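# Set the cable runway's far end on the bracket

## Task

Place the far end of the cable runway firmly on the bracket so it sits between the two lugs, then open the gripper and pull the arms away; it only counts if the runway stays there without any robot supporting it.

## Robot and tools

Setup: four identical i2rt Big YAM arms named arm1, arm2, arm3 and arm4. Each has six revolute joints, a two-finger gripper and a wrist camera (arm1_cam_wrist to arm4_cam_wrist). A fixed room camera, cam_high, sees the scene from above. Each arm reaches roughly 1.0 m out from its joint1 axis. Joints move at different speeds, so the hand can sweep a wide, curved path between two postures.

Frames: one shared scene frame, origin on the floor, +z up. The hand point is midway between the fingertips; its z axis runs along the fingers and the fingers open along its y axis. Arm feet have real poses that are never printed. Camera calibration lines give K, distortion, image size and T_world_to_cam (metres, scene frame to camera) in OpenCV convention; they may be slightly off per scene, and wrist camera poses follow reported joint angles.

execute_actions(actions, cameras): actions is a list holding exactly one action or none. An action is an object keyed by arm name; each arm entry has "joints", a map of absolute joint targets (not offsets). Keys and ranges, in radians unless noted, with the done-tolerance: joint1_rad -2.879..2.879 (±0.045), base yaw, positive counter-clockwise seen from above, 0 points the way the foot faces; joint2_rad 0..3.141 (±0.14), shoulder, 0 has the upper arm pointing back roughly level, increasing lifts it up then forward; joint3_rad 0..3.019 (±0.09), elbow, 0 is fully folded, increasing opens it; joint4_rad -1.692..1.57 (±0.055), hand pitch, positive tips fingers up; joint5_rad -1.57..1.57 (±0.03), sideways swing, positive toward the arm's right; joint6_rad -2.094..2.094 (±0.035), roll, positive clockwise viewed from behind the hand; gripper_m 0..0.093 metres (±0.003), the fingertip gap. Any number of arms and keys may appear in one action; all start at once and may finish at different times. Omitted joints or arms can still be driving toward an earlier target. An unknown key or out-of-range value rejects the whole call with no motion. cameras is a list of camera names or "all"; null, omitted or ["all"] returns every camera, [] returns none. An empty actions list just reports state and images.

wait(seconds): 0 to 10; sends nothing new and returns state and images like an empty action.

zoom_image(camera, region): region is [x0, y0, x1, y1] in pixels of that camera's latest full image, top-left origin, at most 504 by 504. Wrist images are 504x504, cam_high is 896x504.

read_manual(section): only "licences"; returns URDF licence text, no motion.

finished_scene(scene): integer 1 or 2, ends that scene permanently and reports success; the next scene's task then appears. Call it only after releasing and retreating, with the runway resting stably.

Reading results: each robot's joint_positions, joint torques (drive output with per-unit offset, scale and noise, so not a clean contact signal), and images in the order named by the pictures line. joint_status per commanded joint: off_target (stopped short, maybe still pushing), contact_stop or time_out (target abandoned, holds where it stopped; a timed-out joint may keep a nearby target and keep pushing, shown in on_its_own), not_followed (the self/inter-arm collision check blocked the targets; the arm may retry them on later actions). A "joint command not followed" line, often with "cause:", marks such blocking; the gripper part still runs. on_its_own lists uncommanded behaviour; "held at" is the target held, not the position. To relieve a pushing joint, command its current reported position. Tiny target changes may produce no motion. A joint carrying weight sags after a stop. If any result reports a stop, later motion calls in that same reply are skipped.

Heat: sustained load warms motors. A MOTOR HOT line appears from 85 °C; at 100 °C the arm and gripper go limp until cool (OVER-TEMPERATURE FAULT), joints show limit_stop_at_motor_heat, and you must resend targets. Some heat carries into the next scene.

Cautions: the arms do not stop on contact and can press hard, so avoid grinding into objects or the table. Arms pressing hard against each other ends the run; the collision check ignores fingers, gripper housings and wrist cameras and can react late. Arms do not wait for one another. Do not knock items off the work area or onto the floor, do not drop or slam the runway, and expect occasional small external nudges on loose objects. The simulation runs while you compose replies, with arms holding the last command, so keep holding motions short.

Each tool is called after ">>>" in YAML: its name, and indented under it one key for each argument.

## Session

>>> execute_actions:
  actions: []

Scene clock: 0.00 s.
Joint torques (N m, as the arm reports them, + toward a larger angle): no reading
arm1.joint_positions: joint1_rad=-0.095 joint2_rad=+0.610 joint3_rad=+1.356 joint4_rad=-1.343 joint5_rad=+0.302 joint6_rad=+0.363 gripper_m=+0.095
arm1.joint_status: not commanded
arm1.hand: x=-0.8975 y=-0.2718 z=+1.3453 quat_wxyz=(-0.398, +0.356, -0.801, -0.272) (m; scene frame)
arm2.joint_positions: joint1_rad=+0.393 joint2_rad=+0.602 joint3_rad=+1.470 joint4_rad=-1.335 joint5_rad=-0.095 joint6_rad=-0.230 gripper_m=+0.094
arm2.joint_status: not commanded
arm2.hand: x=-0.2217 y=+0.3242 z=+1.4251 quat_wxyz=(-0.419, -0.392, -0.753, +0.321) (m; scene frame)
arm3.joint_positions: joint1_rad=+0.175 joint2_rad=+0.498 joint3_rad=+1.325 joint4_rad=-1.343 joint5_rad=+0.245 joint6_rad=+0.445 gripper_m=+0.094
arm3.joint_status: not commanded
arm3.hand: x=+0.5889 y=-0.3451 z=+1.3025 quat_wxyz=(-0.284, +0.538, -0.673, -0.421) (m; scene frame)
arm4.joint_positions: joint1_rad=+0.014 joint2_rad=+0.583 joint3_rad=+1.388 joint4_rad=-1.455 joint5_rad=-0.018 joint6_rad=+0.046 gripper_m=+0.094
arm4.joint_status: not commanded
arm4.hand: x=+1.2497 y=+0.2998 z=+1.3611 quat_wxyz=(-0.349, -0.599, -0.665, +0.276) (m; scene frame)
pictures: arm1_cam_wrist, arm2_cam_wrist, arm3_cam_wrist, arm4_cam_wrist, cam_high
camera_calibration (this result's frames):
arm1_cam_wrist: T_world_to_cam=[[0.796321, -0.585768, -0.150825, 0.762947], [-0.593298, -0.707859, -0.383319, -0.203975], [0.117774, 0.394729, -0.911218, 1.56314], [0, 0, 0, 1]] pos_world=[-0.912665, -0.314491, 1.46124]
arm2_cam_wrist: T_world_to_cam=[[-0.854129, -0.492372, 0.167434, -0.269249], [-0.510954, 0.734499, -0.446584, 0.282962], [0.0969049, -0.466991, -0.878936, 1.55201], [0, 0, 0, 1]] pos_world=[-0.23579, 0.38437, 1.53557]
arm3_cam_wrist: T_world_to_cam=[[0.963422, -0.0816456, -0.255248, -0.265203], [-0.179147, -0.904579, -0.386837, 0.298783], [-0.199309, 0.418414, -0.886118, 1.53908], [0, 0, 0, 1]] pos_world=[0.61578, -0.395351, 1.41169]
arm4_cam_wrist: T_world_to_cam=[[-0.988774, -0.140599, -0.0505682, 1.34841], [-0.119453, 0.947149, -0.297723, 0.276754], [0.0897551, -0.28834, -0.953312, 1.39187], [0, 0, 0, 1]] pos_world=[1.2414, 0.32879, 1.47747]
Images, in order (width x height): arm1_cam_wrist 504x504, arm2_cam_wrist 504x504, arm3_cam_wrist 504x504, arm4_cam_wrist 504x504, cam_high 896x504.

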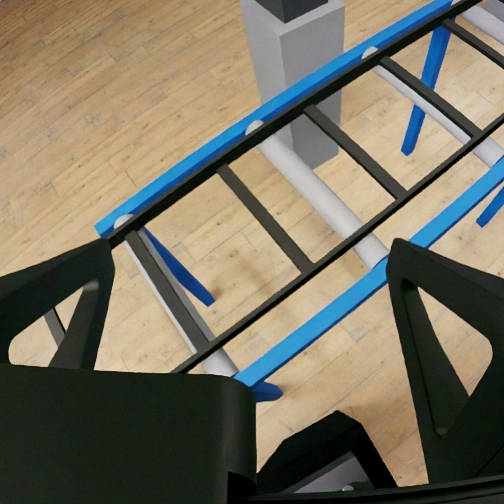

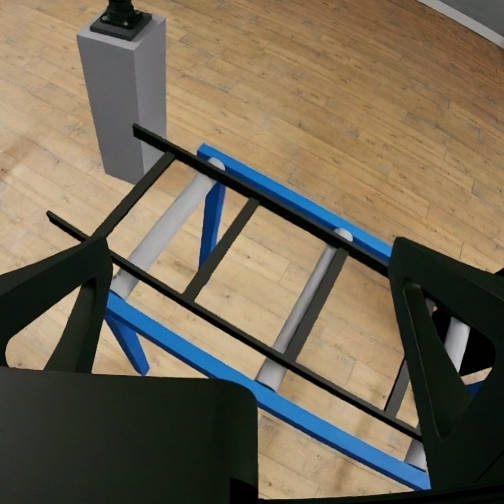

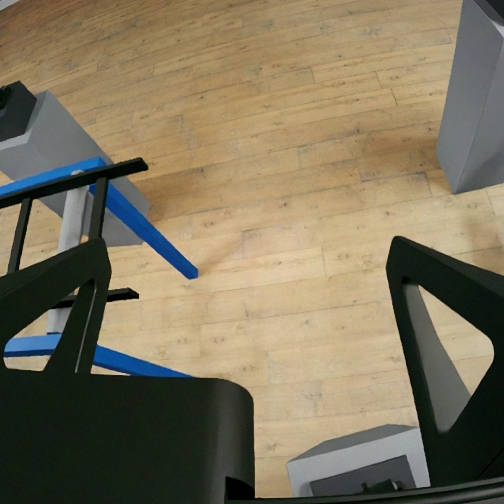

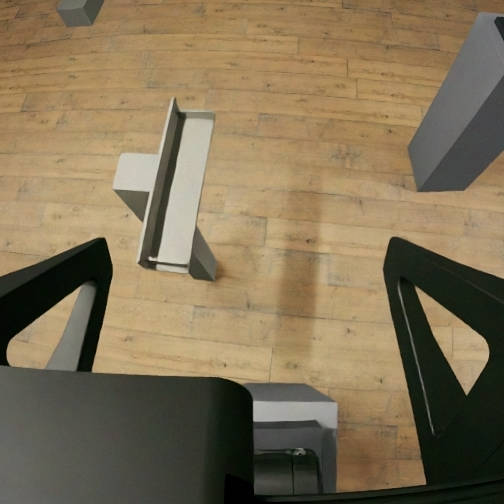

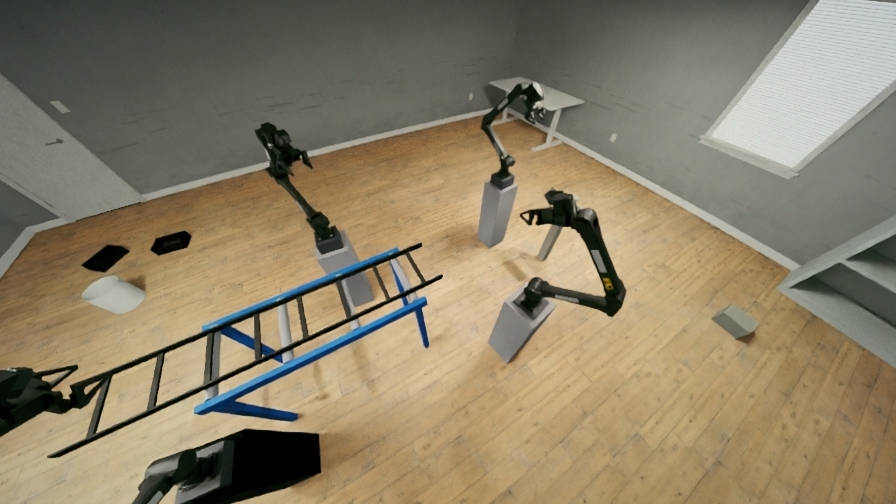

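>>> execute_actions:
  actions:
    - {"arm3":{"joints":{"joint1_rad":0.63,"joint2_rad":1.882,"joint3_rad":1.638,"joint4_rad":-1.295,"joint5_rad":0,"joint6_rad":-0.756,"gripper_m":0.075}},"arm4":{"joints":{"joint1_rad":0.055,"joint2_rad":1.68,"joint3_rad":1.257,"joint4_rad":-1.113,"joint5_rad":0,"joint6_rad":1.745,"gripper_m":0.07}}}
  cameras: ["arm3_cam_wrist","arm4_cam_wrist"]

Scene clock: 6.07 s.
Joint torques (N m, as the arm reports them, + toward a larger angle): arm1=[-0.32  1.14  9.85  2.26  0.14 -0.11] | arm2=[ 1.02  3.32  9.25  1.8   0.03 -0.03] | arm3=[  2.2  -18.12   8.54   0.43  -0.06  -0.13] | arm4=[  0.43 -15.61   9.07   0.72   0.27  -0.02]
arm1.joint_positions: joint1_rad=-0.095 joint2_rad=+0.610 joint3_rad=+1.356 joint4_rad=-1.343 joint5_rad=+0.302 joint6_rad=+0.363 gripper_m=+0.095
arm1.joint_status: not commanded
arm1.hand: x=-0.8975 y=-0.2718 z=+1.3453 quat_wxyz=(-0.398, +0.356, -0.801, -0.272) (m; scene frame)
arm2.joint_positions: joint1_rad=+0.393 joint2_rad=+0.602 joint3_rad=+1.470 joint4_rad=-1.335 joint5_rad=-0.095 joint6_rad=-0.230 gripper_m=+0.094
arm2.joint_status: not commanded
arm2.hand: x=-0.2217 y=+0.3242 z=+1.4251 quat_wxyz=(-0.419, -0.392, -0.753, +0.321) (m; scene frame)
arm3.joint_positions: joint1_rad=+0.624 joint2_rad=+1.888 joint3_rad=+1.618 joint4_rad=-1.296 joint5_rad=+0.003 joint6_rad=-0.749 gripper_m=+0.075
arm3.joint_status: all done
arm3.hand: x=+0.2041 y=-0.1436 z=+0.8870 quat_wxyz=(+0.000, +1.000, -0.006, +0.002) (m; scene frame)
arm4.joint_positions: joint1_rad=+0.046 joint2_rad=+1.685 joint3_rad=+1.248 joint4_rad=-1.119 joint5_rad=-0.004 joint6_rad=+1.736 gripper_m=+0.070
arm4.joint_status: all done
arm4.hand: x=+1.3043 y=+0.0255 z=+0.9307 quat_wxyz=(-0.007, -1.000, -0.005, -0.005) (m; scene frame)
pictures: arm3_cam_wrist, arm4_cam_wrist
camera_calibration (this result's frames):
arm3_cam_wrist: T_world_to_cam=[[0.0136257, 0.999795, 0.0149656, 0.125391], [0.804778, -0.019848, 0.593244, -0.691733], [0.593419, 0.00396062, -0.804884, 0.716545], [0, 0, 0, 1]] pos_world=[0.129771, -0.141933, 0.985225]
arm4_cam_wrist: T_world_to_cam=[[-0.0181346, 0.999553, -0.023755, 0.0220617], [0.807671, 0.0286498, 0.588937, -1.5961], [0.589354, -0.00850605, -0.80783, 0.103459], [0, 0, 0, 1]] pos_world=[1.22855, 0.0245561, 1.0241]
Images, in order (width x height): arm3_cam_wrist 504x504, arm4_cam_wrist 504x504.

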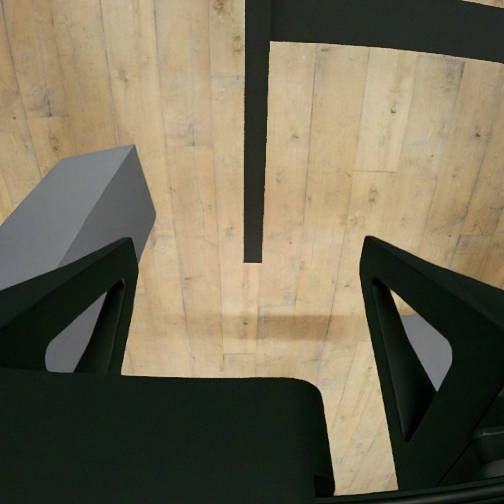

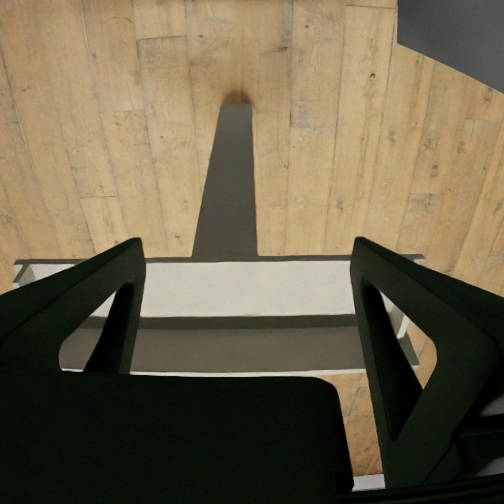

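>>> execute_actions:
  actions:
    - {"arm3":{"joints":{"joint2_rad":1.976,"joint3_rad":1.535,"joint4_rad":-1.117,"joint6_rad":-0.76}}}
  cameras: []

>>> execute_actions:
  actions:
    - {"arm3":{"joints":{"gripper_m":0}}}
  cameras: ["arm3_cam_wrist"]

>>> execute_actions:
  actions:
    - {"arm3":{"joints":{"joint1_rad":0.40,"joint2_rad":1.74,"joint3_rad":1.185,"joint4_rad":-1.004,"joint6_rad":-0.99}},"arm4":{"joints":{"joint1_rad":-1.13,"joint2_rad":2.228,"joint3_rad":2.014,"joint4_rad":-1.322,"joint6_rad":0.508,"gripper_m":0.085}}}
  cameras: ["arm3_cam_wrist"]

Scene clock: 17.57 s.
Joint torques (N m, as the arm reports them, + toward a larger angle): arm1=[-0.45  1.47  9.83  2.12  0.17 -0.09] | arm2=[1.58 3.08 9.1  2.01 0.   0.  ] | arm3=[  2.17 -18.97   7.08   0.85  -0.05  -0.15] | arm4=[  0.26 -15.84   8.99   0.6    0.23  -0.05]
arm1.joint_positions: joint1_rad=-0.095 joint2_rad=+0.610 joint3_rad=+1.356 joint4_rad=-1.343 joint5_rad=+0.302 joint6_rad=+0.363 gripper_m=+0.095
arm1.joint_status: not commanded
arm1.hand: x=-0.8975 y=-0.2718 z=+1.3453 quat_wxyz=(-0.398, +0.356, -0.801, -0.272) (m; scene frame)
arm2.joint_positions: joint1_rad=+0.393 joint2_rad=+0.602 joint3_rad=+1.470 joint4_rad=-1.335 joint5_rad=-0.095 joint6_rad=-0.230 gripper_m=+0.094
arm2.joint_status: not commanded
arm2.hand: x=-0.2217 y=+0.3242 z=+1.4251 quat_wxyz=(-0.419, -0.392, -0.753, +0.321) (m; scene frame)
arm3.joint_positions: joint1_rad=+0.624 joint2_rad=+1.988 joint3_rad=+1.526 joint4_rad=-1.128 joint5_rad=+0.003 joint6_rad=-0.753 gripper_m=+0.075
arm3.joint_status: all done
arm3.hand: x=+0.2040 y=-0.1434 z=+0.7993 quat_wxyz=(+0.008, +1.000, -0.004, +0.011) (m; scene frame)
arm4.joint_positions: joint1_rad=+0.046 joint2_rad=+1.685 joint3_rad=+1.248 joint4_rad=-1.119 joint5_rad=-0.004 joint6_rad=+1.736 gripper_m=+0.070
arm4.joint_status: not commanded
arm4.hand: x=+1.3043 y=+0.0255 z=+0.9307 quat_wxyz=(-0.007, -1.000, -0.005, -0.005) (m; scene frame)
pictures: none
No camera images: the call's "cameras" was empty. Leave "cameras" out to get every camera's image.

Scene clock: 18.23 s.
Joint torques (N m, as the arm reports them, + toward a larger angle): arm1=[-0.33  1.06  9.88  2.27  0.17 -0.11] | arm2=[ 0.71  3.74  9.2   1.95 -0.02 -0.07] | arm3=[  2.05 -18.72   7.19   0.59  -0.23  -0.27] | arm4=[  0.2  -15.74   9.06   0.62   0.26  -0.03]
arm1.joint_positions: joint1_rad=-0.095 joint2_rad=+0.610 joint3_rad=+1.356 joint4_rad=-1.343 joint5_rad=+0.302 joint6_rad=+0.363 gripper_m=+0.095
arm1.joint_status: not commanded
arm1.hand: x=-0.8975 y=-0.2718 z=+1.3453 quat_wxyz=(-0.398, +0.356, -0.801, -0.272) (m; scene frame)
arm2.joint_positions: joint1_rad=+0.393 joint2_rad=+0.602 joint3_rad=+1.470 joint4_rad=-1.335 joint5_rad=-0.095 joint6_rad=-0.230 gripper_m=+0.094
arm2.joint_status: not commanded
arm2.hand: x=-0.2217 y=+0.3242 z=+1.4251 quat_wxyz=(-0.419, -0.392, -0.753, +0.321) (m; scene frame)
arm3.joint_positions: joint1_rad=+0.624 joint2_rad=+1.988 joint3_rad=+1.526 joint4_rad=-1.122 joint5_rad=+0.008 joint6_rad=-0.741 gripper_m=+0.009
arm3.joint_status: gripper_m off_target (ended at +0.009, target +0.000)
arm3.hand: x=+0.2035 y=-0.1416 z=+0.7993 quat_wxyz=(+0.004, +1.000, -0.009, +0.010) (m; scene frame)
arm4.joint_positions: joint1_rad=+0.046 joint2_rad=+1.685 joint3_rad=+1.248 joint4_rad=-1.119 joint5_rad=-0.004 joint6_rad=+1.736 gripper_m=+0.070
arm4.joint_status: not commanded
arm4.hand: x=+1.3043 y=+0.0255 z=+0.9307 quat_wxyz=(-0.007, -1.000, -0.005, -0.005) (m; scene frame)
pictures: arm3_cam_wrist
camera_calibration (this result's frames):
arm3_cam_wrist: T_world_to_cam=[[0.0210103, 0.999746, 0.0081881, 0.128587], [0.795109, -0.0216736, 0.606079, -0.64771], [0.606102, -0.00622346, -0.795362, 0.634706], [0, 0, 0, 1]] pos_world=[0.127602, -0.138643, 0.896332]
Images, in order (width x height): arm3_cam_wrist 504x504.

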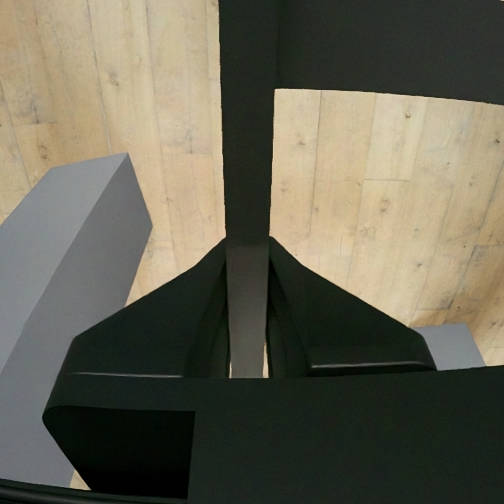

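Scene clock: 20.20 s.
Joint torques (N m, as the arm reports them, + toward a larger angle): arm1=[-0.43  1.24  9.85  2.21  0.16 -0.11] | arm2=[ 0.25  4.09  9.18  1.94 -0.04 -0.01] | arm3=[  2.5  -14.68   8.29  -0.35  -0.39  -0.27] | arm4=[ -0.82 -24.58  12.13   0.08  -0.04  -0.18]
arm1.joint_positions: joint1_rad=-0.095 joint2_rad=+0.610 joint3_rad=+1.356 joint4_rad=-1.343 joint5_rad=+0.302 joint6_rad=+0.363 gripper_m=+0.095
arm1.joint_status: not commanded
arm1.hand: x=-0.8975 y=-0.2718 z=+1.3453 quat_wxyz=(-0.398, +0.356, -0.801, -0.272) (m; scene frame)
arm2.joint_positions: joint1_rad=+0.393 joint2_rad=+0.602 joint3_rad=+1.470 joint4_rad=-1.335 joint5_rad=-0.095 joint6_rad=-0.230 gripper_m=+0.094
arm2.joint_status: not commanded
arm2.hand: x=-0.2217 y=+0.3242 z=+1.4251 quat_wxyz=(-0.419, -0.392, -0.753, +0.321) (m; scene frame)
arm3.joint_positions: joint1_rad=+0.389 joint2_rad=+1.749 joint3_rad=+1.152 joint4_rad=-0.984 joint5_rad=+0.012 joint6_rad=-0.972 gripper_m=+0.009
arm3.joint_status: all done
arm3.hand: x=+0.3664 y=-0.1452 z=+0.7976 quat_wxyz=(+0.003, +1.000, -0.011, +0.011) (m; scene frame)
arm4.joint_positions: joint1_rad=-1.125 joint2_rad=+2.234 joint3_rad=+1.979 joint4_rad=-1.314 joint5_rad=+0.001 joint6_rad=+0.517 gripper_m=+0.085
arm4.joint_status: all done
arm4.hand: x=+0.6503 y=+0.1313 z=+0.8817 quat_wxyz=(-0.001, -1.000, -0.029, -0.001) (m; scene frame)
pictures: arm3_cam_wrist
camera_calibration (this result's frames):
arm3_cam_wrist: T_world_to_cam=[[0.0244086, 0.999665, 0.00857551, 0.127235], [0.794318, -0.0246018, 0.607004, -0.777176], [0.607011, -0.00800443, -0.794653, 0.533424], [0, 0, 0, 1]] pos_world=[0.290425, -0.142043, 0.894544]
Images, in order (width x height): arm3_cam_wrist 504x504.

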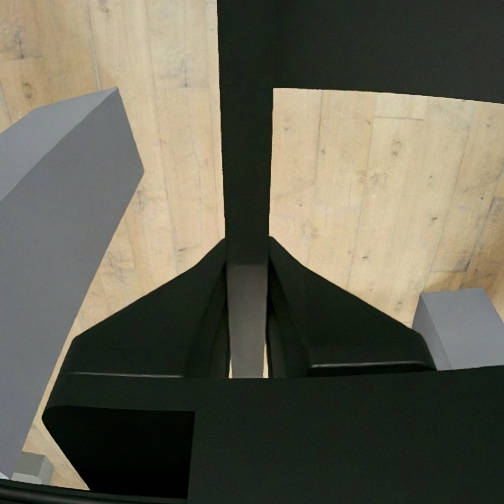

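>>> execute_actions:
  actions:
    - {"arm3":{"joints":{"joint1_rad":0.038,"joint2_rad":1.595,"joint3_rad":0.962,"joint4_rad":-0.93,"joint6_rad":-1.335}}}
  cameras: []

>>> execute_actions:
  actions:
    - {"arm3":{"joints":{"joint1_rad":-0.406,"joint6_rad":-1.78}},"arm2":{"joints":{"joint1_rad":0.84,"joint2_rad":2.0,"joint3_rad":2.4,"joint4_rad":-0.38,"joint5_rad":-0.79,"joint6_rad":0}}}
  cameras: []

>>> execute_actions:
  actions:
    - {"arm3":{"joints":{"joint1_rad":-0.645,"joint2_rad":1.672,"joint3_rad":1.078,"joint4_rad":-0.955,"joint6_rad":-2.025}}}
  cameras: ["cam_high","arm2_cam_wrist","arm4_cam_wrist"]

Scene clock: 25.70 s.
Joint torques (N m, as the arm reports them, + toward a larger angle): arm1=[-0.25  0.87  9.91  2.19  0.18 -0.11] | arm2=[ 0.79  4.13  9.2   2.14 -0.06  0.03] | arm3=[  0.63 -11.23   7.76  -0.09  -0.18  -0.37] | arm4=[ -0.77 -24.79  11.95   0.25  -0.01  -0.21]
arm1.joint_positions: joint1_rad=-0.095 joint2_rad=+0.610 joint3_rad=+1.356 joint4_rad=-1.343 joint5_rad=+0.302 joint6_rad=+0.363 gripper_m=+0.095
arm1.joint_status: not commanded
arm1.hand: x=-0.8975 y=-0.2718 z=+1.3453 quat_wxyz=(-0.398, +0.356, -0.801, -0.272) (m; scene frame)
arm2.joint_positions: joint1_rad=+0.393 joint2_rad=+0.602 joint3_rad=+1.470 joint4_rad=-1.335 joint5_rad=-0.095 joint6_rad=-0.230 gripper_m=+0.094
arm2.joint_status: not commanded
arm2.hand: x=-0.2217 y=+0.3242 z=+1.4251 quat_wxyz=(-0.419, -0.392, -0.753, +0.321) (m; scene frame)
arm3.joint_positions: joint1_rad=+0.050 joint2_rad=+1.592 joint3_rad=+0.934 joint4_rad=-0.919 joint5_rad=+0.006 joint6_rad=-1.309 gripper_m=+0.009
arm3.joint_status: all done
arm3.hand: x=+0.5277 y=-0.1522 z=+0.7960 quat_wxyz=(+0.005, +1.000, -0.012, +0.007) (m; scene frame)
arm4.joint_positions: joint1_rad=-1.125 joint2_rad=+2.234 joint3_rad=+1.979 joint4_rad=-1.314 joint5_rad=+0.001 joint6_rad=+0.517 gripper_m=+0.085
arm4.joint_status: not commanded
arm4.hand: x=+0.6503 y=+0.1313 z=+0.8817 quat_wxyz=(-0.001, -1.000, -0.029, -0.001) (m; scene frame)
pictures: none
No camera images: the call's "cameras" was empty. Leave "cameras" out to get every camera's image.

Scene clock: 28.00 s.
Joint torques (N m, as the arm reports them, + toward a larger angle): arm1=[-0.23  1.17  9.84  2.17  0.15 -0.11] | arm2=[  1.29 -17.68  13.39   2.15  -0.16   0.07] | arm3=[  1.11 -11.85   7.23   0.33  -0.31  -0.29] | arm4=[ -0.72 -24.89  12.14   0.06  -0.04  -0.22]
arm1.joint_positions: joint1_rad=-0.095 joint2_rad=+0.610 joint3_rad=+1.356 joint4_rad=-1.343 joint5_rad=+0.302 joint6_rad=+0.363 gripper_m=+0.095
arm1.joint_status: not commanded
arm1.hand: x=-0.8975 y=-0.2718 z=+1.3453 quat_wxyz=(-0.398, +0.356, -0.801, -0.272) (m; scene frame)
arm2.joint_positions: joint1_rad=+0.837 joint2_rad=+1.985 joint3_rad=+2.352 joint4_rad=-0.392 joint5_rad=-0.786 joint6_rad=-0.010 gripper_m=+0.094
arm2.joint_status: all done
arm2.hand: x=+0.3309 y=+0.0408 z=+1.4311 quat_wxyz=(-0.704, -0.006, -0.710, +0.003) (m; scene frame)
arm3.joint_positions: joint1_rad=-0.398 joint2_rad=+1.600 joint3_rad=+0.940 joint4_rad=-0.928 joint5_rad=+0.010 joint6_rad=-1.760 gripper_m=+0.009
arm3.joint_status: all done
arm3.hand: x=+0.7054 y=-0.1506 z=+0.7963 quat_wxyz=(+0.011, +1.000, -0.011, +0.006) (m; scene frame)
arm4.joint_positions: joint1_rad=-1.125 joint2_rad=+2.234 joint3_rad=+1.979 joint4_rad=-1.314 joint5_rad=+0.001 joint6_rad=+0.517 gripper_m=+0.085
arm4.joint_status: not commanded
arm4.hand: x=+0.6503 y=+0.1313 z=+0.8817 quat_wxyz=(-0.001, -1.000, -0.029, -0.001) (m; scene frame)
pictures: none
No camera images: the call's "cameras" was empty. Leave "cameras" out to get every camera's image.

Scene clock: 29.60 s.
Joint torques (N m, as the arm reports them, + toward a larger angle): arm1=[-0.65  1.08  9.8   2.25  0.17 -0.13] | arm2=[  0.32 -17.77  13.8    2.26  -0.17   0.07] | arm3=[  2.51 -13.77   7.71   0.17  -0.22  -0.06] | arm4=[ -0.38 -24.41  11.94   0.2   -0.03  -0.18]
arm1.joint_positions: joint1_rad=-0.095 joint2_rad=+0.610 joint3_rad=+1.356 joint4_rad=-1.343 joint5_rad=+0.302 joint6_rad=+0.363 gripper_m=+0.095
arm1.joint_status: not commanded
arm1.hand: x=-0.8975 y=-0.2718 z=+1.3453 quat_wxyz=(-0.398, +0.356, -0.801, -0.272) (m; scene frame)
arm2.joint_positions: joint1_rad=+0.837 joint2_rad=+1.985 joint3_rad=+2.352 joint4_rad=-0.392 joint5_rad=-0.786 joint6_rad=-0.010 gripper_m=+0.094
arm2.joint_status: not commanded
arm2.hand: x=+0.3309 y=+0.0408 z=+1.4311 quat_wxyz=(-0.704, -0.006, -0.710, +0.003) (m; scene frame)
arm3.joint_positions: joint1_rad=-0.661 joint2_rad=+1.684 joint3_rad=+1.051 joint4_rad=-0.951 joint5_rad=+0.006 joint6_rad=-2.025 gripper_m=+0.009
arm3.joint_status: all done
arm3.hand: x=+0.8206 y=-0.1519 z=+0.7970 quat_wxyz=(+0.010, +1.000, -0.010, +0.003) (m; scene frame)
arm4.joint_positions: joint1_rad=-1.125 joint2_rad=+2.234 joint3_rad=+1.979 joint4_rad=-1.314 joint5_rad=+0.001 joint6_rad=+0.517 gripper_m=+0.085
arm4.joint_status: not commanded
arm4.hand: x=+0.6503 y=+0.1313 z=+0.8817 quat_wxyz=(-0.001, -1.000, -0.029, -0.001) (m; scene frame)
pictures: arm2_cam_wrist, arm4_cam_wrist, cam_high
camera_calibration (this result's frames):
arm2_cam_wrist: T_world_to_cam=[[-0.0112777, -0.999885, 0.0101282, 0.0290938], [-0.599997, -0.0013361, -0.800001, 1.34148], [0.799923, -0.0150991, -0.599913, 0.721014], [0, 0, 0, 1]] pos_world=[0.228455, 0.0417694, 1.50544]
arm4_cam_wrist: T_world_to_cam=[[-0.0662943, 0.997747, -0.0103075, -0.077042], [0.810994, 0.059898, 0.581981, -1.04224], [0.581287, 0.0302227, -0.813137, 0.455052], [0, 0, 0, 1]] pos_world=[0.575623, 0.125543, 0.975787]
Images, in order (width x height): arm2_cam_wrist 504x504, arm4_cam_wrist 504x504, cam_high 896x504.

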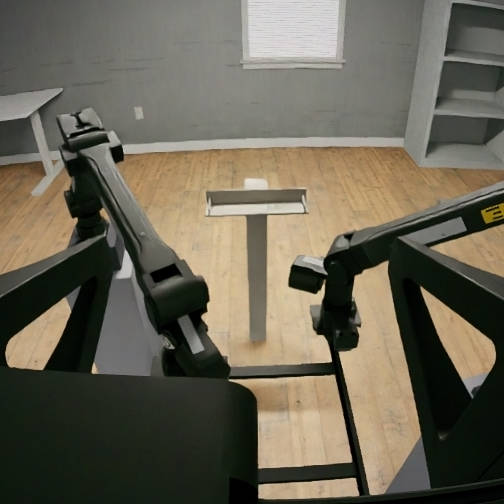

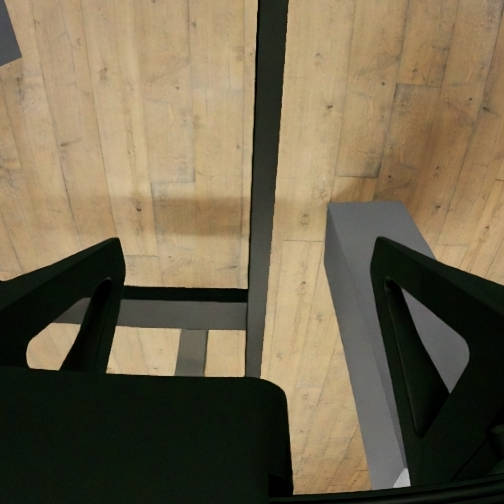

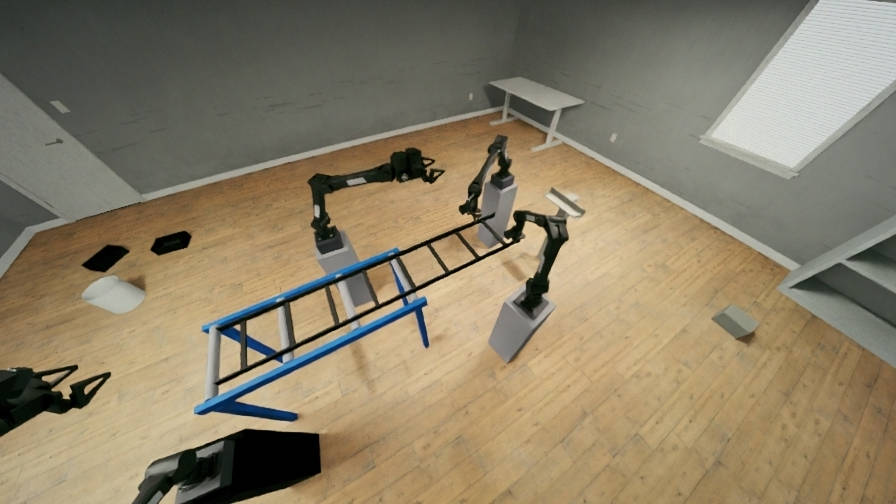

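>>> execute_actions:
  actions:
    - {"arm4":{"joints":{"joint1_rad":-1.148,"joint2_rad":2.293,"joint3_rad":1.88,"joint4_rad":-1.132,"joint6_rad":0.544}}}
  cameras: []

>>> execute_actions:
  actions:
    - {"arm4":{"joints":{"gripper_m":0}}}
  cameras: ["arm4_cam_wrist"]

Scene clock: 34.30 s.
Joint torques (N m, as the arm reports them, + toward a larger angle): arm1=[-0.44  1.17  9.81  2.25  0.14 -0.12] | arm2=[  0.86 -17.89  13.53   2.08  -0.17   0.07] | arm3=[  2.58 -13.53   7.7    0.15  -0.23  -0.05] | arm4=[ -0.87 -25.2    8.87   0.79   0.01  -0.02]
arm1.joint_positions: joint1_rad=-0.095 joint2_rad=+0.610 joint3_rad=+1.356 joint4_rad=-1.343 joint5_rad=+0.302 joint6_rad=+0.363 gripper_m=+0.095
arm1.joint_status: not commanded
arm1.hand: x=-0.8975 y=-0.2718 z=+1.3453 quat_wxyz=(-0.398, +0.356, -0.801, -0.272) (m; scene frame)
arm2.joint_positions: joint1_rad=+0.837 joint2_rad=+1.985 joint3_rad=+2.352 joint4_rad=-0.392 joint5_rad=-0.786 joint6_rad=-0.010 gripper_m=+0.094
arm2.joint_status: not commanded
arm2.hand: x=+0.3309 y=+0.0408 z=+1.4311 quat_wxyz=(-0.704, -0.006, -0.710, +0.003) (m; scene frame)
arm3.joint_positions: joint1_rad=-0.661 joint2_rad=+1.684 joint3_rad=+1.051 joint4_rad=-0.951 joint5_rad=+0.006 joint6_rad=-2.025 gripper_m=+0.009
arm3.joint_status: not commanded
arm3.hand: x=+0.8206 y=-0.1519 z=+0.7970 quat_wxyz=(+0.010, +1.000, -0.010, +0.003) (m; scene frame)
arm4.joint_positions: joint1_rad=-1.141 joint2_rad=+2.297 joint3_rad=+1.874 joint4_rad=-1.142 joint5_rad=+0.001 joint6_rad=+0.535 gripper_m=+0.085
arm4.joint_status: all done
arm4.hand: x=+0.6487 y=+0.1431 z=+0.8023 quat_wxyz=(-0.002, -1.000, -0.012, +0.001) (m; scene frame)
pictures: none
No camera images: the call's "cameras" was empty. Leave "cameras" out to get every camera's image.

Scene clock: 35.00 s.
Joint torques (N m, as the arm reports them, + toward a larger angle): arm1=[-0.45  1.06  9.93  2.31  0.18 -0.09] | arm2=[  1.83 -18.34  13.66   2.15  -0.16   0.08] | arm3=[  2.72 -13.68   7.74  -0.11  -0.13  -0.05] | arm4=[ -1.37 -24.75   8.99   0.46   0.17  -0.06]
arm1.joint_positions: joint1_rad=-0.095 joint2_rad=+0.610 joint3_rad=+1.356 joint4_rad=-1.343 joint5_rad=+0.302 joint6_rad=+0.363 gripper_m=+0.095
arm1.joint_status: not commanded
arm1.hand: x=-0.8975 y=-0.2718 z=+1.3453 quat_wxyz=(-0.398, +0.356, -0.801, -0.272) (m; scene frame)
arm2.joint_positions: joint1_rad=+0.837 joint2_rad=+1.985 joint3_rad=+2.352 joint4_rad=-0.392 joint5_rad=-0.786 joint6_rad=-0.010 gripper_m=+0.094
arm2.joint_status: not commanded
arm2.hand: x=+0.3309 y=+0.0408 z=+1.4311 quat_wxyz=(-0.704, -0.006, -0.710, +0.003) (m; scene frame)
arm3.joint_positions: joint1_rad=-0.661 joint2_rad=+1.684 joint3_rad=+1.051 joint4_rad=-0.947 joint5_rad=+0.005 joint6_rad=-2.025 gripper_m=+0.009
arm3.joint_status: not commanded
arm3.hand: x=+0.8208 y=-0.1508 z=+0.7970 quat_wxyz=(+0.007, +1.000, -0.010, +0.003) (m; scene frame)
arm4.joint_positions: joint1_rad=-1.138 joint2_rad=+2.297 joint3_rad=+1.874 joint4_rad=-1.131 joint5_rad=-0.003 joint6_rad=+0.534 gripper_m=+0.009
arm4.joint_status: gripper_m off_target (ended at +0.009, target +0.000)
arm4.hand: x=+0.6483 y=+0.1390 z=+0.8023 quat_wxyz=(-0.006, -1.000, -0.014, +0.004) (m; scene frame)
pictures: arm4_cam_wrist
camera_calibration (this result's frames):
arm4_cam_wrist: T_world_to_cam=[[-0.036329, 0.999124, -0.0207694, -0.0968986], [0.817824, 0.041668, 0.573957, -0.990324], [0.57432, 0.00386558, -0.818622, 0.403974], [0, 0, 0, 1]] pos_world=[0.574381, 0.136517, 0.897093]
Images, in order (width x height): arm4_cam_wrist 504x504.

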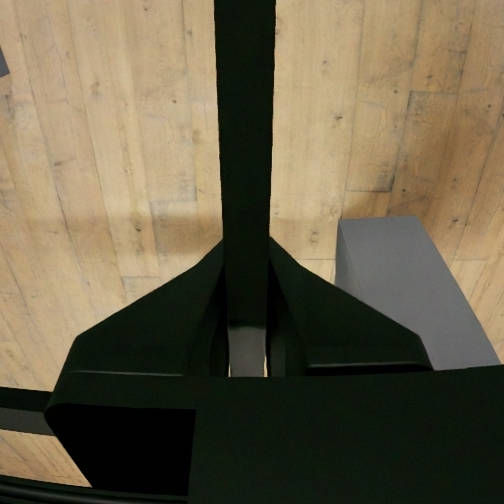

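>>> execute_actions:
  actions:
    - {"arm3":{"joints":{"gripper_m":0.07}}}
  cameras: []

>>> execute_actions:
  actions:
    - {"arm3":{"joints":{"joint1_rad":-0.66,"joint2_rad":1.545,"joint3_rad":1.2,"joint4_rad":-1.215}}}
  cameras: []

>>> execute_actions:
  actions:
    - {"arm3":{"joints":{"joint1_rad":-0.155,"joint2_rad":1.444,"joint3_rad":1.035,"joint4_rad":-1.158,"joint6_rad":1.64}}}
  cameras: []

>>> execute_actions:
  actions:
    - {"arm3":{"joints":{"joint2_rad":1.57,"joint3_rad":0.915,"joint4_rad":-0.893}}}
  cameras: ["arm3_cam_wrist"]

>>> execute_actions:
  actions:
    - {"arm3":{"joints":{"gripper_m":0}}}
  cameras: []

Scene clock: 39.13 s.
Joint torques (N m, as the arm reports them, + toward a larger angle): arm1=[-0.34  1.43  9.84  2.26  0.17 -0.12] | arm2=[  1.34 -18.33  13.72   2.16  -0.14   0.08] | arm3=[  2.25 -13.71   7.71   0.05  -0.11  -0.05] | arm4=[ -1.07 -24.67   9.06   0.45   0.16  -0.07]
arm1.joint_positions: joint1_rad=-0.095 joint2_rad=+0.610 joint3_rad=+1.356 joint4_rad=-1.343 joint5_rad=+0.302 joint6_rad=+0.363 gripper_m=+0.095
arm1.joint_status: not commanded
arm1.hand: x=-0.8975 y=-0.2718 z=+1.3453 quat_wxyz=(-0.398, +0.356, -0.801, -0.272) (m; scene frame)
arm2.joint_positions: joint1_rad=+0.837 joint2_rad=+1.985 joint3_rad=+2.352 joint4_rad=-0.392 joint5_rad=-0.786 joint6_rad=-0.010 gripper_m=+0.094
arm2.joint_status: not commanded
arm2.hand: x=+0.3309 y=+0.0408 z=+1.4311 quat_wxyz=(-0.704, -0.006, -0.710, +0.003) (m; scene frame)
arm3.joint_positions: joint1_rad=-0.658 joint2_rad=+1.683 joint3_rad=+1.051 joint4_rad=-0.947 joint5_rad=+0.003 joint6_rad=-2.025 gripper_m=+0.070
arm3.joint_status: all done
arm3.hand: x=+0.8193 y=-0.1499 z=+0.7975 quat_wxyz=(+0.007, +1.000, -0.008, +0.003) (m; scene frame)
arm4.joint_positions: joint1_rad=-1.138 joint2_rad=+2.297 joint3_rad=+1.874 joint4_rad=-1.131 joint5_rad=-0.003 joint6_rad=+0.534 gripper_m=+0.009
arm4.joint_status: not commanded
arm4.hand: x=+0.6483 y=+0.1390 z=+0.8023 quat_wxyz=(-0.006, -1.000, -0.014, +0.004) (m; scene frame)
pictures: none
No camera images: the call's "cameras" was empty. Leave "cameras" out to get every camera's image.

Scene clock: 40.23 s.
Joint torques (N m, as the arm reports them, + toward a larger angle): arm1=[-0.21  1.25  9.86  2.23  0.14 -0.09] | arm2=[  1.42 -17.97  13.83   2.34  -0.15   0.06] | arm3=[  1.25 -11.02   8.37  -0.03  -0.11  -0.04] | arm4=[ -1.09 -24.4    8.98   0.31   0.13  -0.02]
arm1.joint_positions: joint1_rad=-0.095 joint2_rad=+0.610 joint3_rad=+1.356 joint4_rad=-1.343 joint5_rad=+0.302 joint6_rad=+0.363 gripper_m=+0.095
arm1.joint_status: not commanded
arm1.hand: x=-0.8975 y=-0.2718 z=+1.3453 quat_wxyz=(-0.398, +0.356, -0.801, -0.272) (m; scene frame)
arm2.joint_positions: joint1_rad=+0.837 joint2_rad=+1.985 joint3_rad=+2.352 joint4_rad=-0.392 joint5_rad=-0.786 joint6_rad=-0.010 gripper_m=+0.094
arm2.joint_status: not commanded
arm2.hand: x=+0.3309 y=+0.0408 z=+1.4311 quat_wxyz=(-0.704, -0.006, -0.710, +0.003) (m; scene frame)
arm3.joint_positions: joint1_rad=-0.658 joint2_rad=+1.535 joint3_rad=+1.178 joint4_rad=-1.204 joint5_rad=+0.003 joint6_rad=-2.025 gripper_m=+0.070
arm3.joint_status: all done
arm3.hand: x=+0.8180 y=-0.1508 z=+0.9018 quat_wxyz=(-0.001, +1.000, -0.008, +0.006) (m; scene frame)
arm4.joint_positions: joint1_rad=-1.138 joint2_rad=+2.297 joint3_rad=+1.874 joint4_rad=-1.131 joint5_rad=-0.003 joint6_rad=+0.534 gripper_m=+0.009
arm4.joint_status: not commanded
arm4.hand: x=+0.6483 y=+0.1390 z=+0.8023 quat_wxyz=(-0.006, -1.000, -0.014, +0.004) (m; scene frame)
pictures: none
No camera images: the call's "cameras" was empty. Leave "cameras" out to get every camera's image.

Scene clock: 43.17 s.
Joint torques (N m, as the arm reports them, + toward a larger angle): arm1=[-0.21  1.32  9.87  2.23  0.16 -0.11] | arm2=[  1.07 -17.68  13.99   2.17  -0.14   0.09] | arm3=[  1.14 -10.34   6.54   0.81   0.16   0.03] | arm4=[ -1.15 -24.41   9.04   0.45   0.18  -0.04]
arm1.joint_positions: joint1_rad=-0.095 joint2_rad=+0.610 joint3_rad=+1.356 joint4_rad=-1.343 joint5_rad=+0.302 joint6_rad=+0.363 gripper_m=+0.095
arm1.joint_status: not commanded
arm1.hand: x=-0.8975 y=-0.2718 z=+1.3453 quat_wxyz=(-0.398, +0.356, -0.801, -0.272) (m; scene frame)
arm2.joint_positions: joint1_rad=+0.837 joint2_rad=+1.985 joint3_rad=+2.352 joint4_rad=-0.392 joint5_rad=-0.786 joint6_rad=-0.010 gripper_m=+0.094
arm2.joint_status: not commanded
arm2.hand: x=+0.3309 y=+0.0408 z=+1.4311 quat_wxyz=(-0.704, -0.006, -0.710, +0.003) (m; scene frame)
arm3.joint_positions: joint1_rad=-0.152 joint2_rad=+1.444 joint3_rad=+1.038 joint4_rad=-1.167 joint5_rad=+0.000 joint6_rad=+1.632 gripper_m=+0.070
arm3.joint_status: all done
arm3.hand: x=+0.6058 y=-0.1482 z=+0.8864 quat_wxyz=(-0.003, -0.013, -1.000, +0.004) (m; scene frame)
arm4.joint_positions: joint1_rad=-1.138 joint2_rad=+2.297 joint3_rad=+1.874 joint4_rad=-1.131 joint5_rad=-0.003 joint6_rad=+0.534 gripper_m=+0.009
arm4.joint_status: not commanded
arm4.hand: x=+0.6483 y=+0.1390 z=+0.8023 quat_wxyz=(-0.006, -1.000, -0.014, +0.004) (m; scene frame)
pictures: none
No camera images: the call's "cameras" was empty. Leave "cameras" out to get every camera's image.

Scene clock: 44.17 s.
Joint torques (N m, as the arm reports them, + toward a larger angle): arm1=[-0.49  1.14  9.85  2.29  0.16 -0.12] | arm2=[  0.73 -17.14  13.67   2.17  -0.17   0.09] | arm3=[  1.25 -11.97   6.42   0.87   0.16   0.02] | arm4=[ -1.22 -24.73   9.02   0.54   0.17  -0.04]
arm1.joint_positions: joint1_rad=-0.095 joint2_rad=+0.610 joint3_rad=+1.356 joint4_rad=-1.343 joint5_rad=+0.302 joint6_rad=+0.363 gripper_m=+0.095
arm1.joint_status: not commanded
arm1.hand: x=-0.8975 y=-0.2718 z=+1.3453 quat_wxyz=(-0.398, +0.356, -0.801, -0.272) (m; scene frame)
arm2.joint_positions: joint1_rad=+0.837 joint2_rad=+1.985 joint3_rad=+2.352 joint4_rad=-0.392 joint5_rad=-0.786 joint6_rad=-0.010 gripper_m=+0.094
arm2.joint_status: not commanded
arm2.hand: x=+0.3309 y=+0.0408 z=+1.4311 quat_wxyz=(-0.704, -0.006, -0.710, +0.003) (m; scene frame)
arm3.joint_positions: joint1_rad=-0.152 joint2_rad=+1.579 joint3_rad=+0.903 joint4_rad=-0.904 joint5_rad=+0.000 joint6_rad=+1.633 gripper_m=+0.070
arm3.joint_status: all done
arm3.hand: x=+0.6065 y=-0.1515 z=+0.7923 quat_wxyz=(-0.003, -0.013, -1.000, +0.007) (m; scene frame)
arm4.joint_positions: joint1_rad=-1.138 joint2_rad=+2.297 joint3_rad=+1.874 joint4_rad=-1.131 joint5_rad=-0.003 joint6_rad=+0.534 gripper_m=+0.009
arm4.joint_status: not commanded
arm4.hand: x=+0.6483 y=+0.1390 z=+0.8023 quat_wxyz=(-0.006, -1.000, -0.014, +0.004) (m; scene frame)
pictures: arm3_cam_wrist
camera_calibration (this result's frames):
arm3_cam_wrist: T_world_to_cam=[[-0.0293696, -0.99915, 0.0289238, -0.158591], [-0.811186, 0.0407321, 0.583368, 0.0375229], [-0.58405, -0.00632926, -0.811693, 1.11961], [0, 0, 0, 1]] pos_world=[0.679689, -0.152898, 0.891478]
Images, in order (width x height): arm3_cam_wrist 504x504.

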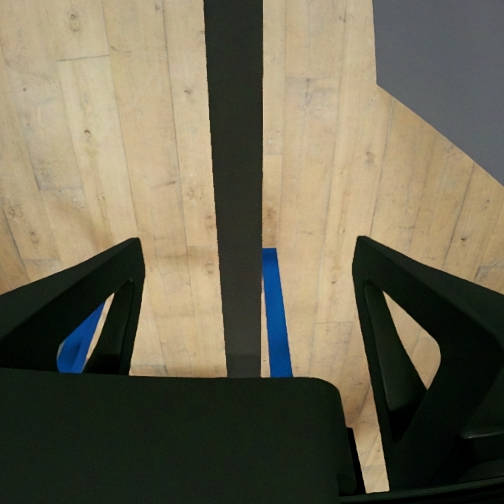

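Scene clock: 44.83 s.
Joint torques (N m, as the arm reports them, + toward a larger angle): arm1=[-0.27  1.1   9.87  2.2   0.16 -0.11] | arm2=[  0.48 -17.88  13.64   2.13  -0.13   0.07] | arm3=[  1.43 -11.75   6.48   0.46   0.14   0.06] | arm4=[ -1.42 -24.32   8.98   0.61   0.15  -0.06]
arm1.joint_positions: joint1_rad=-0.095 joint2_rad=+0.610 joint3_rad=+1.356 joint4_rad=-1.343 joint5_rad=+0.302 joint6_rad=+0.363 gripper_m=+0.095
arm1.joint_status: not commanded
arm1.hand: x=-0.8975 y=-0.2718 z=+1.3453 quat_wxyz=(-0.398, +0.356, -0.801, -0.272) (m; scene frame)
arm2.joint_positions: joint1_rad=+0.837 joint2_rad=+1.985 joint3_rad=+2.352 joint4_rad=-0.392 joint5_rad=-0.786 joint6_rad=-0.010 gripper_m=+0.094
arm2.joint_status: not commanded
arm2.hand: x=+0.3309 y=+0.0408 z=+1.4311 quat_wxyz=(-0.704, -0.006, -0.710, +0.003) (m; scene frame)
arm3.joint_positions: joint1_rad=-0.152 joint2_rad=+1.579 joint3_rad=+0.903 joint4_rad=-0.895 joint5_rad=+0.001 joint6_rad=+1.630 gripper_m=+0.009
arm3.joint_status: gripper_m off_target (ended at +0.009, target +0.000)
arm3.hand: x=+0.6065 y=-0.1493 z=+0.7925 quat_wxyz=(-0.003, -0.012, -1.000, +0.002) (m; scene frame)
arm4.joint_positions: joint1_rad=-1.138 joint2_rad=+2.297 joint3_rad=+1.874 joint4_rad=-1.131 joint5_rad=-0.003 joint6_rad=+0.534 gripper_m=+0.009
arm4.joint_status: not commanded
arm4.hand: x=+0.6484 y=+0.1390 z=+0.8023 quat_wxyz=(-0.006, -1.000, -0.014, +0.004) (m; scene frame)
pictures: none
No camera images: the call's "cameras" was empty. Leave "cameras" out to get every camera's image.

>>> execute_actions:
  actions:
    - {"arm3":{"joints":{"joint1_rad":-0.578,"joint2_rad":1.615,"joint3_rad":1.04,"joint4_rad":-0.935,"joint6_rad":1.19}},"arm4":{"joints":{"joint1_rad":-0.968,"joint2_rad":1.945,"joint3_rad":1.315,"joint4_rad":-0.889,"joint6_rad":0.715}}}
  cameras: []

>>> execute_actions:
  actions:
    - {"arm3":{"joints":{"joint1_rad":-0.91,"joint2_rad":1.775,"joint3_rad":1.38,"joint4_rad":-1.06,"joint6_rad":0.867}},"arm4":{"joints":{"joint1_rad":-0.662,"joint2_rad":1.66,"joint3_rad":0.963,"joint4_rad":-0.768,"joint6_rad":1.015}}}
  cameras: []

>>> execute_actions:
  actions:
    - {"arm3":{"joints":{"joint1_rad":-1.08,"joint2_rad":1.988,"joint3_rad":1.81,"joint4_rad":-1.24,"joint6_rad":0.698}},"arm4":{"joints":{"joint1_rad":-0.325,"joint2_rad":1.522,"joint3_rad":0.828,"joint4_rad":-0.758,"joint6_rad":1.352}}}
  cameras: ["cam_high","arm2_cam_wrist"]

Scene clock: 52.87 s.
Joint torques (N m, as the arm reports them, + toward a larger angle): arm1=[-0.29  1.38  9.86  2.16  0.15 -0.1 ] | arm2=[  0.96 -17.86  13.77   2.11  -0.14   0.1 ] | arm3=[  2.29 -14.69   9.08  -0.22   0.02  -0.02] | arm4=[ -1.43 -21.7    9.07  -0.04   0.51  -0.16]
arm1.joint_positions: joint1_rad=-0.095 joint2_rad=+0.610 joint3_rad=+1.356 joint4_rad=-1.343 joint5_rad=+0.302 joint6_rad=+0.363 gripper_m=+0.095
arm1.joint_status: not commanded
arm1.hand: x=-0.8975 y=-0.2718 z=+1.3453 quat_wxyz=(-0.398, +0.356, -0.801, -0.272) (m; scene frame)
arm2.joint_positions: joint1_rad=+0.837 joint2_rad=+1.985 joint3_rad=+2.352 joint4_rad=-0.392 joint5_rad=-0.786 joint6_rad=-0.010 gripper_m=+0.094
arm2.joint_status: not commanded
arm2.hand: x=+0.3309 y=+0.0408 z=+1.4311 quat_wxyz=(-0.704, -0.006, -0.710, +0.003) (m; scene frame)
arm3.joint_positions: joint1_rad=-0.591 joint2_rad=+1.649 joint3_rad=+0.993 joint4_rad=-0.918 joint5_rad=+0.005 joint6_rad=+1.186 gripper_m=+0.009
arm3.joint_status: all done
arm3.hand: x=+0.7866 y=-0.1531 z=+0.7938 quat_wxyz=(-0.005, -0.010, -1.000, +0.004) (m; scene frame)
arm4.joint_positions: joint1_rad=-0.954 joint2_rad=+1.983 joint3_rad=+1.292 joint4_rad=-0.876 joint5_rad=-0.011 joint6_rad=+0.717 gripper_m=+0.009
arm4.joint_status: all done
arm4.hand: x=+0.8311 y=+0.1384 z=+0.7984 quat_wxyz=(-0.006, -1.000, -0.014, -0.004) (m; scene frame)
pictures: none
No camera images: the call's "cameras" was empty. Leave "cameras" out to get every camera's image.

Scene clock: 54.40 s.
Joint torques (N m, as the arm reports them, + toward a larger angle): arm1=[-0.45  1.1   9.81  2.13  0.16 -0.1 ] | arm2=[  0.41 -17.72  13.82   2.23  -0.15   0.08] | arm3=[  1.07 -21.88  10.02  -0.14   0.02  -0.05] | arm4=[  0.31 -19.94   9.63   0.    -0.03   0.06]
arm1.joint_positions: joint1_rad=-0.095 joint2_rad=+0.610 joint3_rad=+1.356 joint4_rad=-1.343 joint5_rad=+0.302 joint6_rad=+0.363 gripper_m=+0.095
arm1.joint_status: not commanded
arm1.hand: x=-0.8975 y=-0.2718 z=+1.3453 quat_wxyz=(-0.398, +0.356, -0.801, -0.272) (m; scene frame)
arm2.joint_positions: joint1_rad=+0.837 joint2_rad=+1.985 joint3_rad=+2.352 joint4_rad=-0.392 joint5_rad=-0.786 joint6_rad=-0.010 gripper_m=+0.094
arm2.joint_status: not commanded
arm2.hand: x=+0.3309 y=+0.0408 z=+1.4311 quat_wxyz=(-0.704, -0.006, -0.710, +0.003) (m; scene frame)
arm3.joint_positions: joint1_rad=-0.905 joint2_rad=+1.852 joint3_rad=+1.326 joint4_rad=-1.047 joint5_rad=+0.004 joint6_rad=+0.867 gripper_m=+0.009
arm3.joint_status: all done
arm3.hand: x=+0.9640 y=-0.1472 z=+0.8086 quat_wxyz=(-0.004, -0.007, -1.000, +0.004) (m; scene frame)
arm4.joint_positions: joint1_rad=-0.672 joint2_rad=+1.731 joint3_rad=+0.923 joint4_rad=-0.758 joint5_rad=+0.002 joint6_rad=+0.995 gripper_m=+0.009
arm4.joint_status: all done
arm4.hand: x=+1.0058 y=+0.1455 z=+0.8096 quat_wxyz=(-0.002, -1.000, -0.017, +0.000) (m; scene frame)
pictures: none
No camera images: the call's "cameras" was empty. Leave "cameras" out to get every camera's image.

Scene clock: 55.83 s.
Joint torques (N m, as the arm reports them, + toward a larger angle): arm1=[-0.18  1.21  9.88  2.21  0.15 -0.13] | arm2=[  1.2  -18.04  13.67   2.15  -0.21   0.12] | arm3=[  1.98 -26.01  13.2   -0.26   0.19   0.03] | arm4=[ -0.23 -19.13   9.76  -0.16   0.05  -0.04]
arm1.joint_positions: joint1_rad=-0.095 joint2_rad=+0.610 joint3_rad=+1.356 joint4_rad=-1.343 joint5_rad=+0.302 joint6_rad=+0.363 gripper_m=+0.095
arm1.joint_status: not commanded
arm1.hand: x=-0.8975 y=-0.2718 z=+1.3453 quat_wxyz=(-0.398, +0.356, -0.801, -0.272) (m; scene frame)
arm2.joint_positions: joint1_rad=+0.837 joint2_rad=+1.985 joint3_rad=+2.352 joint4_rad=-0.392 joint5_rad=-0.786 joint6_rad=-0.010 gripper_m=+0.094
arm2.joint_status: not commanded
arm2.hand: x=+0.3309 y=+0.0408 z=+1.4311 quat_wxyz=(-0.704, -0.006, -0.710, +0.003) (m; scene frame)
arm3.joint_positions: joint1_rad=-1.084 joint2_rad=+2.075 joint3_rad=+1.721 joint4_rad=-1.223 joint5_rad=-0.002 joint6_rad=+0.690 gripper_m=+0.009
arm3.joint_status: all done
arm3.hand: x=+1.1049 y=-0.1522 z=+0.8226 quat_wxyz=(+0.000, -0.008, -1.000, +0.003) (m; scene frame)
arm4.joint_positions: joint1_rad=-0.326 joint2_rad=+1.610 joint3_rad=+0.785 joint4_rad=-0.741 joint5_rad=+0.002 joint6_rad=+1.342 gripper_m=+0.009
arm4.joint_status: all done
arm4.hand: x=+1.1483 y=+0.1424 z=+0.8185 quat_wxyz=(-0.003, -1.000, -0.016, -0.001) (m; scene frame)
pictures: arm2_cam_wrist, cam_high
camera_calibration (this result's frames):
arm2_cam_wrist: T_world_to_cam=[[-0.0112777, -0.999885, 0.0101282, 0.0290938], [-0.599997, -0.0013361, -0.800001, 1.34148], [0.799923, -0.0150991, -0.599913, 0.721014], [0, 0, 0, 1]] pos_world=[0.228455, 0.0417694, 1.50544]
Images, in order (width x height): arm2_cam_wrist 504x504, cam_high 896x504.

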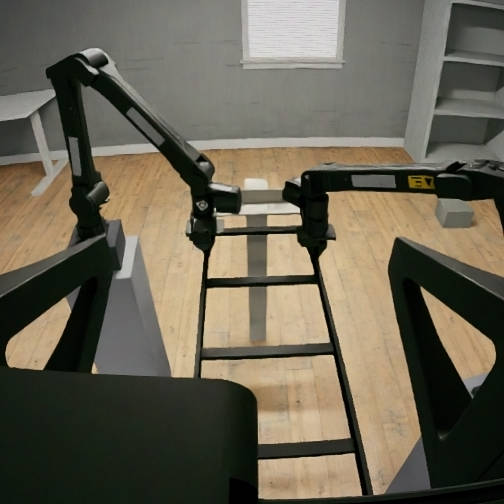

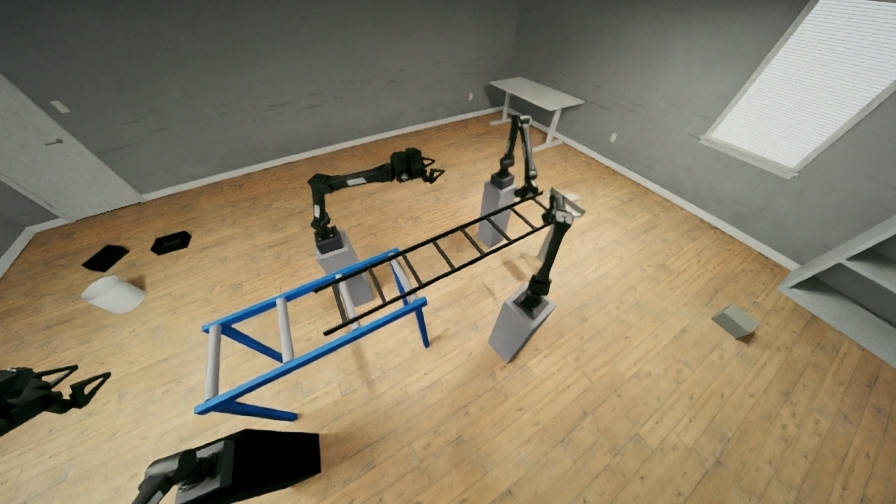

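>>> execute_actions:
  actions:
    - {"arm3":{"joints":{"joint1_rad":-1.177,"joint2_rad":2.238,"joint3_rad":2.25,"joint4_rad":-1.405,"joint6_rad":0.6}},"arm4":{"joints":{"joint1_rad":-0.034,"joint2_rad":1.53,"joint3_rad":0.817,"joint4_rad":-0.728,"joint6_rad":1.645}}}
  cameras: ["cam_high"]

>>> zoom_image:
  camera: "cam_high"
  region: [515, 165, 605, 240]

Scene clock: 62.53 s.
Joint torques (N m, as the arm reports them, + toward a larger angle): arm1=[-0.42  1.17  9.9   2.28  0.16 -0.1 ] | arm2=[  1.09 -17.19  13.63   2.27  -0.14   0.04] | arm3=[  1.93 -28.73  14.74   0.     0.23   0.04] | arm4=[ -1.03 -18.08  10.28  -0.08   0.06  -0.06]
arm1.joint_positions: joint1_rad=-0.095 joint2_rad=+0.610 joint3_rad=+1.356 joint4_rad=-1.343 joint5_rad=+0.302 joint6_rad=+0.363 gripper_m=+0.095
arm1.joint_status: not commanded
arm1.hand: x=-0.8975 y=-0.2718 z=+1.3453 quat_wxyz=(-0.398, +0.356, -0.801, -0.272) (m; scene frame)
arm2.joint_positions: joint1_rad=+0.837 joint2_rad=+1.985 joint3_rad=+2.352 joint4_rad=-0.392 joint5_rad=-0.786 joint6_rad=-0.010 gripper_m=+0.094
arm2.joint_status: not commanded
arm2.hand: x=+0.3309 y=+0.0408 z=+1.4311 quat_wxyz=(-0.704, -0.006, -0.710, +0.003) (m; scene frame)
arm3.joint_positions: joint1_rad=-1.182 joint2_rad=+2.321 joint3_rad=+2.144 joint4_rad=-1.393 joint5_rad=-0.003 joint6_rad=+0.593 gripper_m=+0.009
arm3.joint_status: joint3_rad time_out (moved +0.423 of +0.529); the others done
arm3.on_its_own: joint3_rad reads +2.144 and still pushes toward +2.250 since a time_out
arm3.hand: x=+1.2115 y=-0.1551 z=+0.8198 quat_wxyz=(-0.002, -0.008, -1.000, +0.001) (m; scene frame)
arm4.joint_positions: joint1_rad=-0.027 joint2_rad=+1.611 joint3_rad=+0.766 joint4_rad=-0.715 joint5_rad=+0.001 joint6_rad=+1.641 gripper_m=+0.009
arm4.joint_status: all done
arm4.hand: x=+1.2563 y=+0.1408 z=+0.8135 quat_wxyz=(-0.006, -1.000, -0.016, -0.002) (m; scene frame)
pictures: cam_high
Images, in order (width x height): cam_high 896x504.

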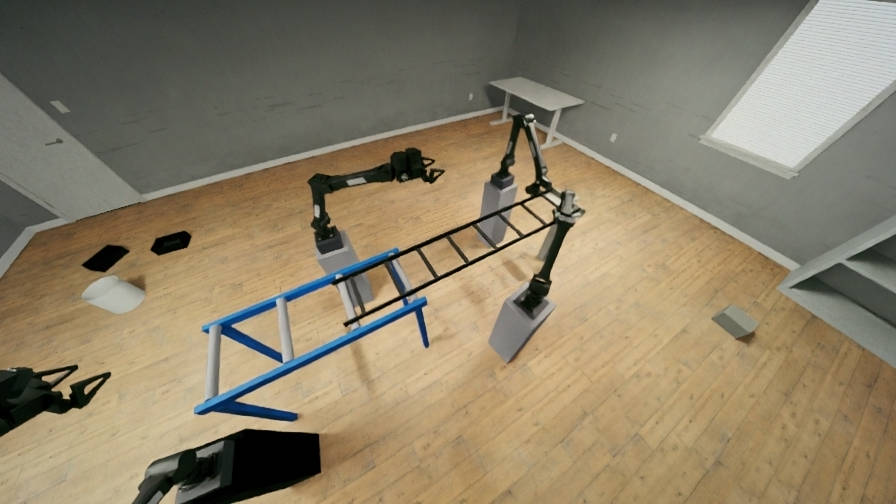

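Region (515, 165, 605, 240) of cam_high's 896x504 image, scaled by 5.600, with more detail than that image has.

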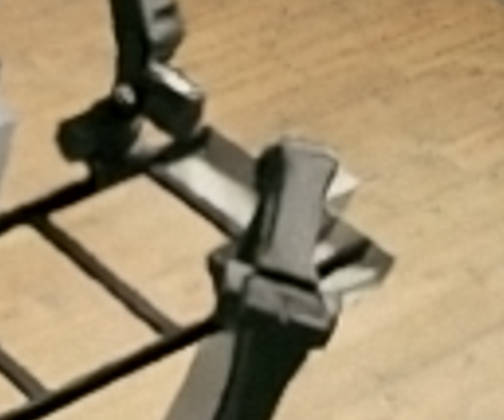

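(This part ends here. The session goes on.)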